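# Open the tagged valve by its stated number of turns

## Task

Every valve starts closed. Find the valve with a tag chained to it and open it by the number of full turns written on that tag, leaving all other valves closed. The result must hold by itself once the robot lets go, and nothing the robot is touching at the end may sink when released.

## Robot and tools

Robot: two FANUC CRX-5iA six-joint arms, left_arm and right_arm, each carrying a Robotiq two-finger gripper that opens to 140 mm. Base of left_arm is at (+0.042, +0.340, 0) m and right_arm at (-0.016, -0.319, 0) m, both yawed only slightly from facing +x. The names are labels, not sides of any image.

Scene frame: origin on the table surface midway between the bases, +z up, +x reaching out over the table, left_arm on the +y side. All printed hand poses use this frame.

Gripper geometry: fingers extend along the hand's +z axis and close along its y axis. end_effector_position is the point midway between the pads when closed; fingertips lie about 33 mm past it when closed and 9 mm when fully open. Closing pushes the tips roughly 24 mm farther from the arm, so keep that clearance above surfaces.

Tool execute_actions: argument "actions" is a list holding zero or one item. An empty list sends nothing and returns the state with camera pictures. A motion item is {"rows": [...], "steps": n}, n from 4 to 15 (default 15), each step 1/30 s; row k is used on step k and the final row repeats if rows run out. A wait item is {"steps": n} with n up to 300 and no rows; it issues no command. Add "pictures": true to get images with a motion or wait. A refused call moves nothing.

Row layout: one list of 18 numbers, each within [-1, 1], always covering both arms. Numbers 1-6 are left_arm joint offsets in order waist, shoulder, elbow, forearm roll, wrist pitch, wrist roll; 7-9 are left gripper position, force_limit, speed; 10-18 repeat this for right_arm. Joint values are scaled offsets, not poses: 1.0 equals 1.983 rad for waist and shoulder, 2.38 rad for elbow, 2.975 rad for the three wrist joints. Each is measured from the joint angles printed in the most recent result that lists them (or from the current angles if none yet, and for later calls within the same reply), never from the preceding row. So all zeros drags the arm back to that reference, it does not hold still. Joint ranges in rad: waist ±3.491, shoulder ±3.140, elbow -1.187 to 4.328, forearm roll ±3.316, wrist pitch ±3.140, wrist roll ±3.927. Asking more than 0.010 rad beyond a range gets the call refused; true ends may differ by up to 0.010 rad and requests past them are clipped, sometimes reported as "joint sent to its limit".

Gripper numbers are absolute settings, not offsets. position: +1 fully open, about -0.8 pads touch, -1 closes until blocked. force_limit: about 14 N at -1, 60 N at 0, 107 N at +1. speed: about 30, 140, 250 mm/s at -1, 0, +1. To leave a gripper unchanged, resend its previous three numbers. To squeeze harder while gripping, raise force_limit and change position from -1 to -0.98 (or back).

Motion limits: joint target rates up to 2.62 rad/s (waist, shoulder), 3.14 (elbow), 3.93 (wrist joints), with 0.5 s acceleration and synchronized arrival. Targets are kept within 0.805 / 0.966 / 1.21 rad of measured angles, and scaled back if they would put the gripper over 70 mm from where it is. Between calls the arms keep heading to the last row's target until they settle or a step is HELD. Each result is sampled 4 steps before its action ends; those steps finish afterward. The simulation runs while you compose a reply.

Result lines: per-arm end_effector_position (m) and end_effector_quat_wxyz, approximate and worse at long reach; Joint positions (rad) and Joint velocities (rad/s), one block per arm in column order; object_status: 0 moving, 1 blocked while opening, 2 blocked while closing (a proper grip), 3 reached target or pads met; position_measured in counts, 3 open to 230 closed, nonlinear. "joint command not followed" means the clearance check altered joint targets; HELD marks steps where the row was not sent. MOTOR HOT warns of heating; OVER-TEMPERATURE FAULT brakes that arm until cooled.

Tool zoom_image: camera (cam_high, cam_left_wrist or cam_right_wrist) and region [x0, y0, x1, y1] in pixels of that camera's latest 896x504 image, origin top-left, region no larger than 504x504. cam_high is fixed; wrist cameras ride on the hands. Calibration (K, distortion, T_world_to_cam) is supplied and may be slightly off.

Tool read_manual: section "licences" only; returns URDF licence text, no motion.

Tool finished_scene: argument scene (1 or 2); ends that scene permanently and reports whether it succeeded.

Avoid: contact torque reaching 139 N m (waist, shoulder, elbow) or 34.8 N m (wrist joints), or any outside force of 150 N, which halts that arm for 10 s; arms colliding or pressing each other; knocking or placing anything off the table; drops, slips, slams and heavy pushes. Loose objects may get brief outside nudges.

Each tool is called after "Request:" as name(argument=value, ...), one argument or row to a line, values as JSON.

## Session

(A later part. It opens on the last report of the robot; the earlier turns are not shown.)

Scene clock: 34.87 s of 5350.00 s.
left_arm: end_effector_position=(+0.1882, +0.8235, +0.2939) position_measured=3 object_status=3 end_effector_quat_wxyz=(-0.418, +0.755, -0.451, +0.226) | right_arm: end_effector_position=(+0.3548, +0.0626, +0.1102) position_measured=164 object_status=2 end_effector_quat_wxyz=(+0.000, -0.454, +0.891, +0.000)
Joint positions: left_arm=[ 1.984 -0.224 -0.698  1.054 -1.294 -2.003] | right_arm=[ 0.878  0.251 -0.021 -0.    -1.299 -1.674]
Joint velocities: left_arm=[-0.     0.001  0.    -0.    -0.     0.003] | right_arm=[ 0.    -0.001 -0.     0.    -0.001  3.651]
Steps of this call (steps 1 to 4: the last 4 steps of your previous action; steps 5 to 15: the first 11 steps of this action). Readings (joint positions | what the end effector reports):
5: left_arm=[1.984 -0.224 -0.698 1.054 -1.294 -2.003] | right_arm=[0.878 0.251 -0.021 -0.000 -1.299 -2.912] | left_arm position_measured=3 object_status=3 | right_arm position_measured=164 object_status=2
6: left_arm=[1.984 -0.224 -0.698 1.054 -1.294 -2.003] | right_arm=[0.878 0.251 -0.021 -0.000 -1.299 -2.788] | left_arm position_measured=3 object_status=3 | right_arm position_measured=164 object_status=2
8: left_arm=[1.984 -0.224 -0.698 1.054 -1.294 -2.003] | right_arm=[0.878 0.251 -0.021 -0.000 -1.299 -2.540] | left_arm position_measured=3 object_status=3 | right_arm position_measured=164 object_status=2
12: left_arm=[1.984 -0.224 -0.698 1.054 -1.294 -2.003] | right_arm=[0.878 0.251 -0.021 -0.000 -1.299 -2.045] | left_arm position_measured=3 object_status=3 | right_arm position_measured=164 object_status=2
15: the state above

Request:
execute_actions(
  actions=[
    {"rows":[[0,0,0,0,0,0,1,0,0,0,0,0,0,0,1,-1,0.9,0.3]],"steps":15},
  ],
)

Scene clock: 35.37 s of 5350.00 s.
left_arm: end_effector_position=(+0.1882, +0.8235, +0.2939) position_measured=3 object_status=3 end_effector_quat_wxyz=(-0.418, +0.755, -0.451, +0.226) | right_arm: end_effector_position=(+0.3545, +0.0626, +0.1102) position_measured=164 object_status=2 end_effector_quat_wxyz=(+0.000, +0.980, -0.201, -0.000)
Joint positions: left_arm=[ 1.984 -0.224 -0.698  1.054 -1.294 -2.003] | right_arm=[ 0.879  0.251 -0.021 -0.001 -1.299  0.12 ]
Joint velocities: left_arm=[-0.001  0.     0.     0.     0.     0.001] | right_arm=[ 0.    -0.    -0.    -0.002 -0.001  3.651]
Steps of this call (steps 1 to 4: the last 4 steps of your previous action; steps 5 to 15: the first 11 steps of this action). Readings (joint positions | what the end effector reports):
5: left_arm=[1.984 -0.224 -0.698 1.054 -1.294 -2.003] | right_arm=[0.879 0.251 -0.021 -0.000 -1.299 -1.084] | left_arm position_measured=3 object_status=3 | right_arm position_measured=164 object_status=2
6: left_arm=[1.984 -0.224 -0.698 1.054 -1.294 -2.003] | right_arm=[0.879 0.251 -0.021 -0.000 -1.299 -0.979] | left_arm position_measured=3 object_status=3 | right_arm position_measured=164 object_status=2
8: left_arm=[1.984 -0.224 -0.698 1.054 -1.294 -2.003] | right_arm=[0.879 0.251 -0.021 -0.001 -1.299 -0.747] | left_arm position_measured=3 object_status=3 | right_arm position_measured=164 object_status=2
12: left_arm=[1.984 -0.224 -0.698 1.054 -1.294 -2.003] | right_arm=[0.879 0.251 -0.021 -0.001 -1.299 -0.251] | left_arm position_measured=3 object_status=3 | right_arm position_measured=164 object_status=2
15: the state above

Request:
execute_actions(
  actions=[
    {"rows":[[0,0,0,0,0,0,1,0,0,0,0,0,0,0,1,-1,0.9,0.3]],"steps":15},
  ],
)

Scene clock: 35.87 s of 5350.00 s.
left_arm: end_effector_position=(+0.1882, +0.8235, +0.2939) position_measured=3 object_status=3 end_effector_quat_wxyz=(-0.418, +0.755, -0.451, +0.226) | right_arm: end_effector_position=(+0.3548, +0.0628, +0.1102) position_measured=164 object_status=2 end_effector_quat_wxyz=(-0.000, +0.770, +0.638, +0.000)
Joint positions: left_arm=[ 1.984 -0.224 -0.698  1.054 -1.294 -2.003] | right_arm=[ 0.878  0.251 -0.021 -0.    -1.298  1.907]
Joint velocities: left_arm=[ 0.001  0.    -0.    -0.     0.    -0.001] | right_arm=[ 0.002  0.     0.    -0.008 -0.     3.65 ]
Steps of this call (steps 1 to 4: the last 4 steps of your previous action; steps 5 to 15: the first 11 steps of this action). Readings (joint positions | what the end effector reports):
5: left_arm=[1.984 -0.224 -0.698 1.054 -1.294 -2.003] | right_arm=[0.878 0.251 -0.021 -0.000 -1.299 0.707] | left_arm position_measured=3 object_status=3 | right_arm position_measured=164 object_status=2
6: left_arm=[1.984 -0.224 -0.698 1.054 -1.294 -2.003] | right_arm=[0.878 0.251 -0.021 -0.000 -1.299 0.811] | left_arm position_measured=3 object_status=3 | right_arm position_measured=164 object_status=2
8: left_arm=[1.984 -0.224 -0.698 1.054 -1.294 -2.003] | right_arm=[0.878 0.251 -0.021 0.000 -1.299 1.041] | left_arm position_measured=3 object_status=3 | right_arm position_measured=164 object_status=2
12: left_arm=[1.984 -0.224 -0.698 1.054 -1.294 -2.003] | right_arm=[0.878 0.251 -0.021 0.000 -1.298 1.536] | left_arm position_measured=3 object_status=3 | right_arm position_measured=164 object_status=2
15: the state above

To 3.912: 2.005/2.975 = 0.674.

Request:
execute_actions(
  actions=[
    {"rows":[[0,0,0,0,0,0,1,0,0,0,0,0,0,0,0.674,-1,0.9,0.3]],"steps":15},
  ],
)

Request:
execute_actions(
  actions=[
    {"steps":13},
  ],
  pictures=true,
)

Request:
zoom_image(
  camera="cam_right_wrist",
  region=[380, 180, 550, 340],
)

Scene clock: 36.40 s of 5350.00 s.
left_arm: end_effector_position=(+0.1882, +0.8235, +0.2939) position_measured=3 object_status=3 end_effector_quat_wxyz=(-0.418, +0.755, -0.451, +0.226) | right_arm: end_effector_position=(+0.3545, +0.0626, +0.1102) position_measured=164 object_status=2 end_effector_quat_wxyz=(-0.000, +0.027, +1.000, +0.000)
Joint positions: left_arm=[ 1.984 -0.224 -0.698  1.054 -1.294 -2.003] | right_arm=[ 0.879  0.251 -0.021 -0.001 -1.299  3.611]
Joint velocities: left_arm=[ 0.    -0.001 -0.     0.     0.     0.001] | right_arm=[-0.002  0.    -0.001  0.003  0.006  2.126]
Steps of this call (steps 1 to 4: the last 4 steps of your previous action; step 5: the robot went on to your last target; steps 6 to 16: the first 11 steps of this action). Readings (joint positions | what the end effector reports):
6: left_arm=[1.984 -0.224 -0.698 1.054 -1.294 -2.003] | right_arm=[0.879 0.251 -0.021 -0.001 -1.299 2.593] | left_arm position_measured=3 object_status=3 | right_arm position_measured=164 object_status=2
7: left_arm=[1.984 -0.224 -0.698 1.054 -1.294 -2.003] | right_arm=[0.879 0.251 -0.021 -0.001 -1.299 2.689] | left_arm position_measured=3 object_status=3 | right_arm position_measured=164 object_status=2
9: left_arm=[1.984 -0.224 -0.698 1.054 -1.294 -2.003] | right_arm=[0.879 0.251 -0.021 -0.001 -1.300 2.903] | left_arm position_measured=3 object_status=3 | right_arm position_measured=164 object_status=2
13: left_arm=[1.984 -0.224 -0.698 1.054 -1.294 -2.003] | right_arm=[0.879 0.251 -0.021 -0.001 -1.300 3.355] | left_arm position_measured=3 object_status=3 | right_arm position_measured=164 object_status=2
16: the state above

Scene clock: 36.83 s of 5350.00 s.
left_arm: end_effector_position=(+0.1882, +0.8235, +0.2939) position_measured=3 object_status=3 end_effector_quat_wxyz=(-0.418, +0.755, -0.451, +0.226) | right_arm: end_effector_position=(+0.3548, +0.0627, +0.1102) position_measured=164 object_status=2 end_effector_quat_wxyz=(+0.000, -0.123, +0.992, +0.000)
Joint positions: left_arm=[ 1.984 -0.224 -0.698  1.054 -1.294 -2.003] | right_arm=[ 0.878  0.251 -0.021 -0.    -1.298  3.913]
Joint velocities: left_arm=[ 0.001  0.002 -0.     0.001 -0.    -0.   ] | right_arm=[-0.001 -0.     0.    -0.    -0.    -0.   ]
Kept back: nothing.
Steps of this call (steps 1 to 4: the last 4 steps of your previous action; steps 5 to 13: the robot went on to your last target). Readings (joint positions | what the end effector reports):
1: left_arm=[1.984 -0.224 -0.698 1.054 -1.294 -2.003] | right_arm=[0.878 0.251 -0.021 -0.000 -1.299 3.679] | left_arm position_measured=3 object_status=3 | right_arm position_measured=164 object_status=2
2: left_arm=[1.984 -0.224 -0.698 1.054 -1.294 -2.003] | right_arm=[0.878 0.251 -0.021 -0.000 -1.299 3.738] | left_arm position_measured=3 object_status=3 | right_arm position_measured=164 object_status=2
4: left_arm=[1.984 -0.224 -0.698 1.054 -1.294 -2.003] | right_arm=[0.878 0.251 -0.021 -0.000 -1.299 3.831] | left_arm position_measured=3 object_status=3 | right_arm position_measured=164 object_status=2
8: left_arm=[1.984 -0.224 -0.698 1.054 -1.294 -2.003] | right_arm=[0.878 0.251 -0.021 -0.000 -1.298 3.911] | left_arm position_measured=3 object_status=3 | right_arm position_measured=164 object_status=2
13: the state above
camera_calibration (this result's frames):
cam_left_wrist: T_world_to_cam=[[-0.512994, -0.270877, -0.814532, 0.546807], [-0.757361, 0.589463, 0.280958, -0.418561], [0.404032, 0.761025, -0.507542, -0.358209], [0, 0, 0, 1]] pos_world=[0.108235, 0.667449, 0.381184]
cam_right_wrist: T_world_to_cam=[[-0.280932, 0.958293, -0.0524668, 0.0549832], [0.894074, 0.281194, 0.348657, -0.368605], [0.348869, 0.0510396, -0.935781, 0.165915], [0, 0, 0, 1]] pos_world=[0.287124, 0.0424914, 0.286662]

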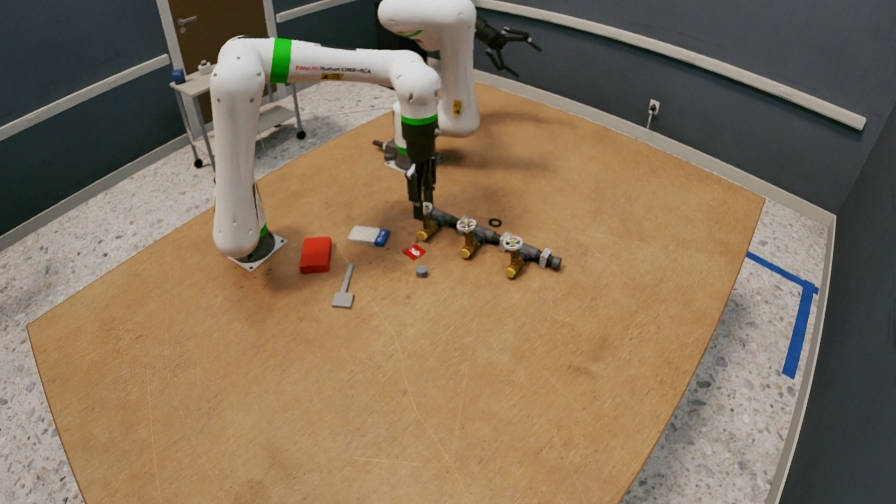

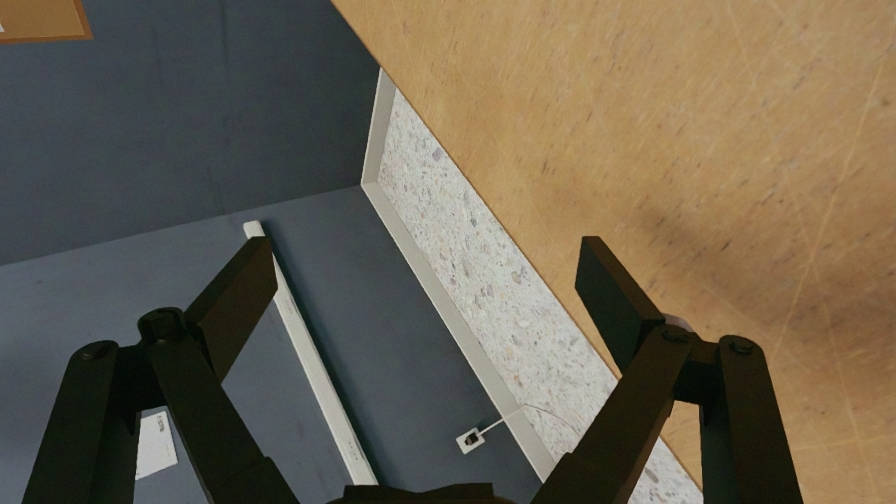

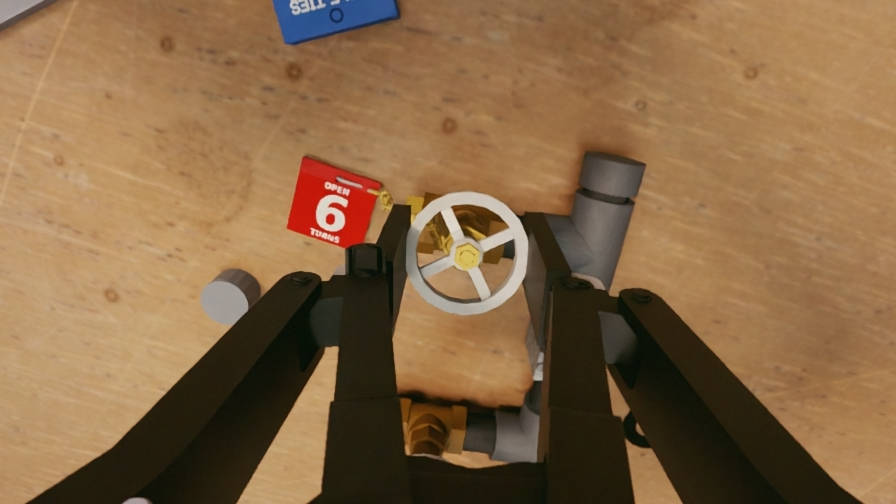

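Region (380, 180, 550, 340) of cam_right_wrist's 896x504 image, scaled by 2.965, with more detail than that image has; it fills the top 474 rows of this view, and the rest is white.

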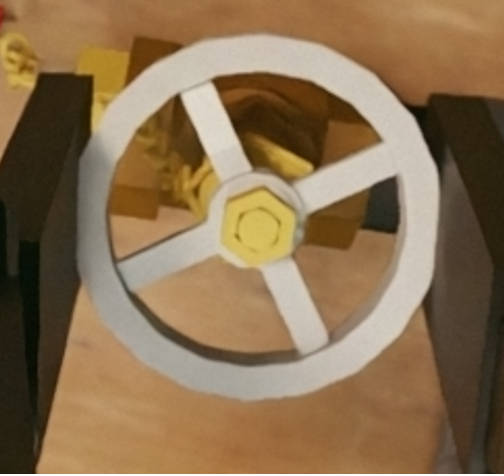

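Request:
execute_actions(
  actions=[],
)

Request:
execute_actions(
  actions=[
    {"rows":[[0,0,0,0,0,0,1,0,0,0,0,0,0,0,0,0.15,0,0.5]],"steps":12},
  ],
)

Request:
execute_actions(
  actions=[
    {"rows":[[0,0,0,0,0,0,1,0,0,0,-0.02,0.05,0,-0.05,0,0.6,0,0.5]],"steps":15},
  ],
  pictures=true,
)

Scene clock: 37.20 s of 5350.00 s.
left_arm: end_effector_position=(+0.1882, +0.8235, +0.2939) position_measured=3 object_status=3 end_effector_quat_wxyz=(-0.418, +0.755, -0.451, +0.226) | right_arm: end_effector_position=(+0.3548, +0.0627, +0.1102) position_measured=164 object_status=2 end_effector_quat_wxyz=(+0.000, -0.123, +0.992, +0.000)
Joint positions: left_arm=[ 1.984 -0.224 -0.698  1.054 -1.294 -2.003] | right_arm=[ 0.878  0.251 -0.021 -0.    -1.298  3.913]
Joint velocities: left_arm=[-0.     0.001  0.    -0.     0.001 -0.001] | right_arm=[-0.001 -0.     0.001 -0.     0.002 -0.   ]
Kept back: nothing.
Steps of this call (steps 1 to 11: the robot went on to your last target). Readings (joint positions | what the end effector reports):
1: left_arm=[1.984 -0.224 -0.698 1.054 -1.294 -2.003] | right_arm=[0.878 0.251 -0.021 -0.000 -1.298 3.913] | left_arm position_measured=3 object_status=3 | right_arm position_measured=164 object_status=2
2: left_arm=[1.984 -0.224 -0.698 1.054 -1.294 -2.003] | right_arm=[0.878 0.251 -0.021 -0.000 -1.298 3.913] | left_arm position_measured=3 object_status=3 | right_arm position_measured=164 object_status=2
4: left_arm=[1.984 -0.224 -0.698 1.054 -1.294 -2.003] | right_arm=[0.878 0.251 -0.021 -0.000 -1.298 3.913] | left_arm position_measured=3 object_status=3 | right_arm position_measured=164 object_status=2
8: left_arm=[1.984 -0.224 -0.698 1.054 -1.294 -2.003] | right_arm=[0.878 0.251 -0.021 -0.000 -1.298 3.913] | left_arm position_measured=3 object_status=3 | right_arm position_measured=164 object_status=2
11: the state above
camera_calibration (this result's frames):
cam_left_wrist: T_world_to_cam=[[-0.512994, -0.270877, -0.814532, 0.546807], [-0.757361, 0.589463, 0.280959, -0.418561], [0.404032, 0.761025, -0.507542, -0.358209], [0, 0, 0, 1]] pos_world=[0.108235, 0.667449, 0.381184]
cam_right_wrist: T_world_to_cam=[[-0.280937, 0.958291, -0.0524668, 0.0549853], [0.894072, 0.2812, 0.348657, -0.368605], [0.348868, 0.0510416, -0.935781, 0.165915], [0, 0, 0, 1]] pos_world=[0.287124, 0.042491, 0.286662]

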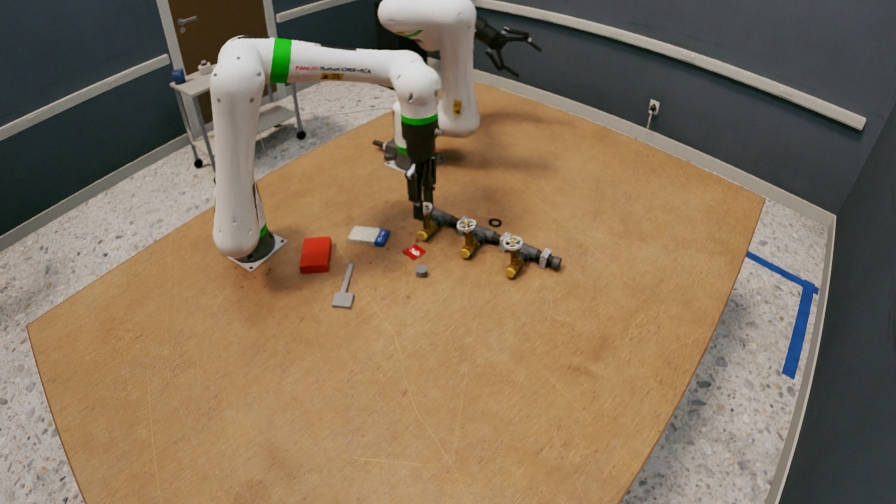

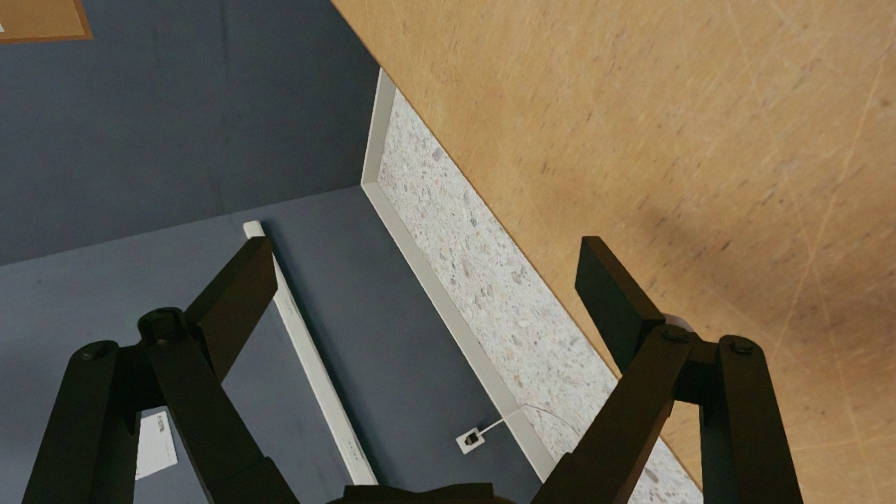

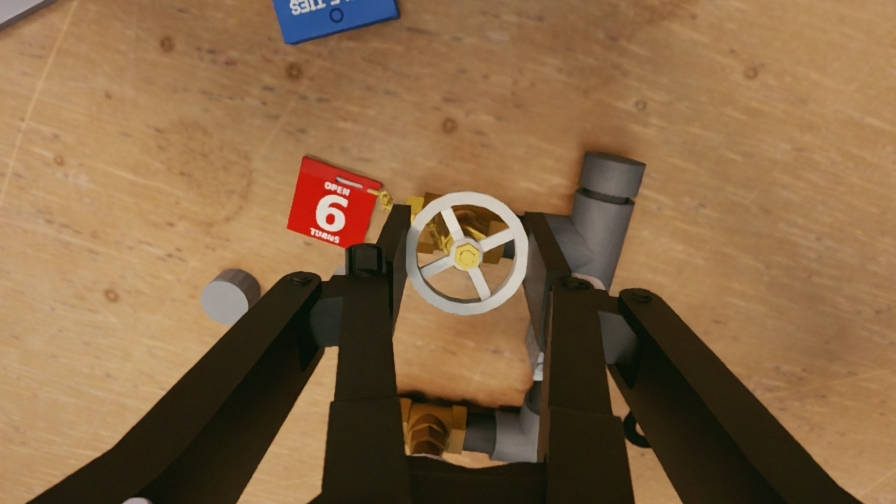

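Scene clock: 37.47 s of 5350.00 s.
left_arm: end_effector_position=(+0.1882, +0.8235, +0.2939) position_measured=3 object_status=3 end_effector_quat_wxyz=(-0.418, +0.755, -0.451, +0.226) | right_arm: end_effector_position=(+0.3548, +0.0630, +0.1104) position_measured=110 object_status=0 end_effector_quat_wxyz=(+0.000, -0.123, +0.992, +0.001)
Joint positions: left_arm=[ 1.984 -0.224 -0.698  1.054 -1.294 -2.003] | right_arm=[ 0.879  0.251 -0.02  -0.    -1.298  3.913]
Joint velocities: left_arm=[ 0.     0.001  0.     0.001 -0.     0.   ] | right_arm=[-0.003 -0.    -0.007 -0.001 -0.003 -0.001]
Steps of this call (steps 1 to 8: the first 8 steps of this action). Readings (joint positions | what the end effector reports):
1: left_arm=[1.984 -0.224 -0.698 1.054 -1.294 -2.003] | right_arm=[0.878 0.251 -0.021 -0.000 -1.298 3.913] | left_arm position_measured=3 object_status=3 | right_arm position_measured=164 object_status=0
2: left_arm=[1.984 -0.224 -0.698 1.054 -1.294 -2.003] | right_arm=[0.878 0.251 -0.021 -0.000 -1.298 3.913] | left_arm position_measured=3 object_status=3 | right_arm position_measured=164 object_status=0
4: left_arm=[1.984 -0.224 -0.698 1.054 -1.294 -2.003] | right_arm=[0.879 0.251 -0.020 -0.000 -1.296 3.913] | left_arm position_measured=3 object_status=3 | right_arm position_measured=142 object_status=0
8: the state above

Scene clock: 37.97 s of 5350.00 s.
left_arm: end_effector_position=(+0.1882, +0.8235, +0.2939) position_measured=3 object_status=3 end_effector_quat_wxyz=(-0.418, +0.755, -0.451, +0.226) | right_arm: end_effector_position=(+0.3552, +0.0633, +0.1807) position_measured=53 object_status=0 end_effector_quat_wxyz=(+0.003, -0.123, +0.992, +0.004)
Joint positions: left_arm=[ 1.984 -0.224 -0.698  1.054 -1.294 -2.003] | right_arm=[ 0.878  0.211  0.098 -0.    -1.447  3.913]
Joint velocities: left_arm=[ 0.001 -0.001  0.    -0.001  0.    -0.001] | right_arm=[ 0.     0.     0.003 -0.    -0.003 -0.   ]
Steps of this call (steps 1 to 4: the last 4 steps of your previous action; steps 5 to 15: the first 11 steps of this action, its rows measured from where the robot was after step 4). Readings (joint positions | what the end effector reports):
4: left_arm=[1.984 -0.224 -0.698 1.054 -1.294 -2.003] | right_arm=[0.878 0.251 -0.021 -0.000 -1.298 3.913] | left_arm position_measured=3 object_status=3 | right_arm position_measured=110 object_status=0
5: left_arm=[1.984 -0.224 -0.698 1.054 -1.294 -2.003] | right_arm=[0.878 0.251 -0.021 -0.000 -1.299 3.913] | left_arm position_measured=3 object_status=3 | right_arm position_measured=110 object_status=0
6: left_arm=[1.984 -0.224 -0.698 1.054 -1.294 -2.003] | right_arm=[0.878 0.250 -0.018 -0.000 -1.303 3.913] | left_arm position_measured=3 object_status=3 | right_arm position_measured=106 object_status=0
8: left_arm=[1.984 -0.224 -0.698 1.054 -1.294 -2.003] | right_arm=[0.878 0.241 0.009 -0.000 -1.336 3.913] | left_arm position_measured=3 object_status=3 | right_arm position_measured=85 object_status=0
12: left_arm=[1.984 -0.224 -0.698 1.054 -1.294 -2.003] | right_arm=[0.878 0.213 0.091 -0.000 -1.438 3.913] | left_arm position_measured=3 object_status=3 | right_arm position_measured=53 object_status=0
15: the state above
camera_calibration (this result's frames):
cam_left_wrist: T_world_to_cam=[[-0.512994, -0.270877, -0.814532, 0.546807], [-0.757361, 0.589463, 0.280958, -0.418561], [0.404032, 0.761025, -0.507542, -0.358209], [0, 0, 0, 1]] pos_world=[0.108235, 0.667449, 0.381184]
cam_right_wrist: T_world_to_cam=[[-0.280828, 0.958664, -0.0458092, 0.0569524], [0.892283, 0.278368, 0.355446, -0.394109], [0.353505, 0.0589444, -0.933574, 0.229186], [0, 0, 0, 1]] pos_world=[0.286633, 0.0415999, 0.356655]

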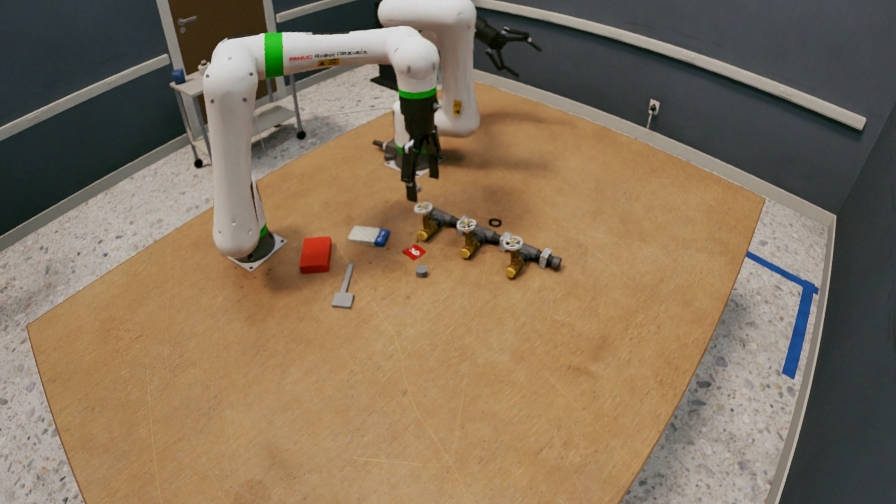

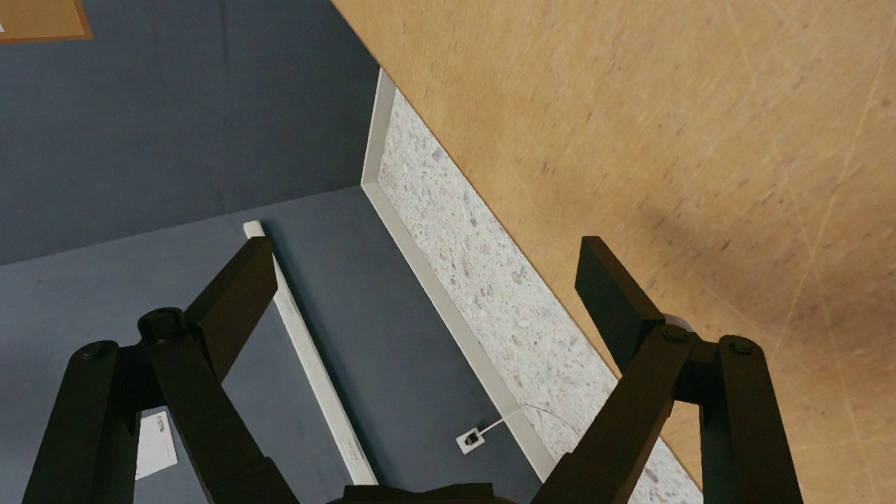

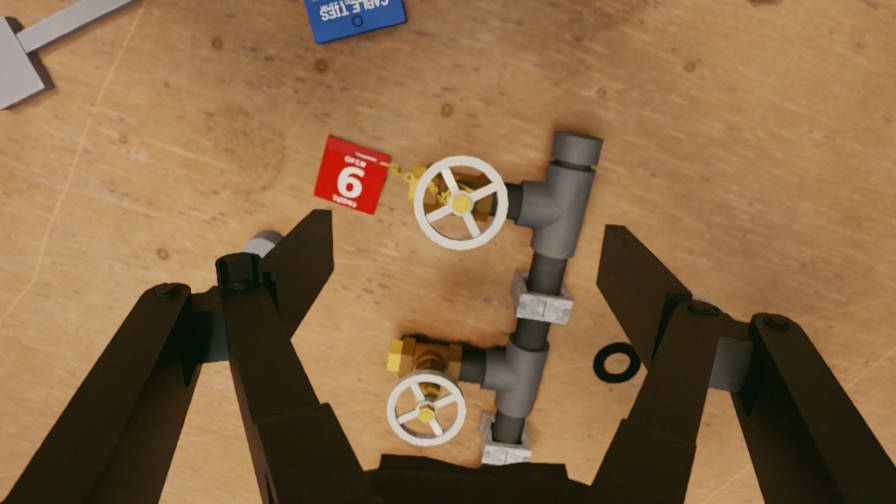

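Request:
finished_scene(
  scene=2,
)

The scene is finished: the task was done.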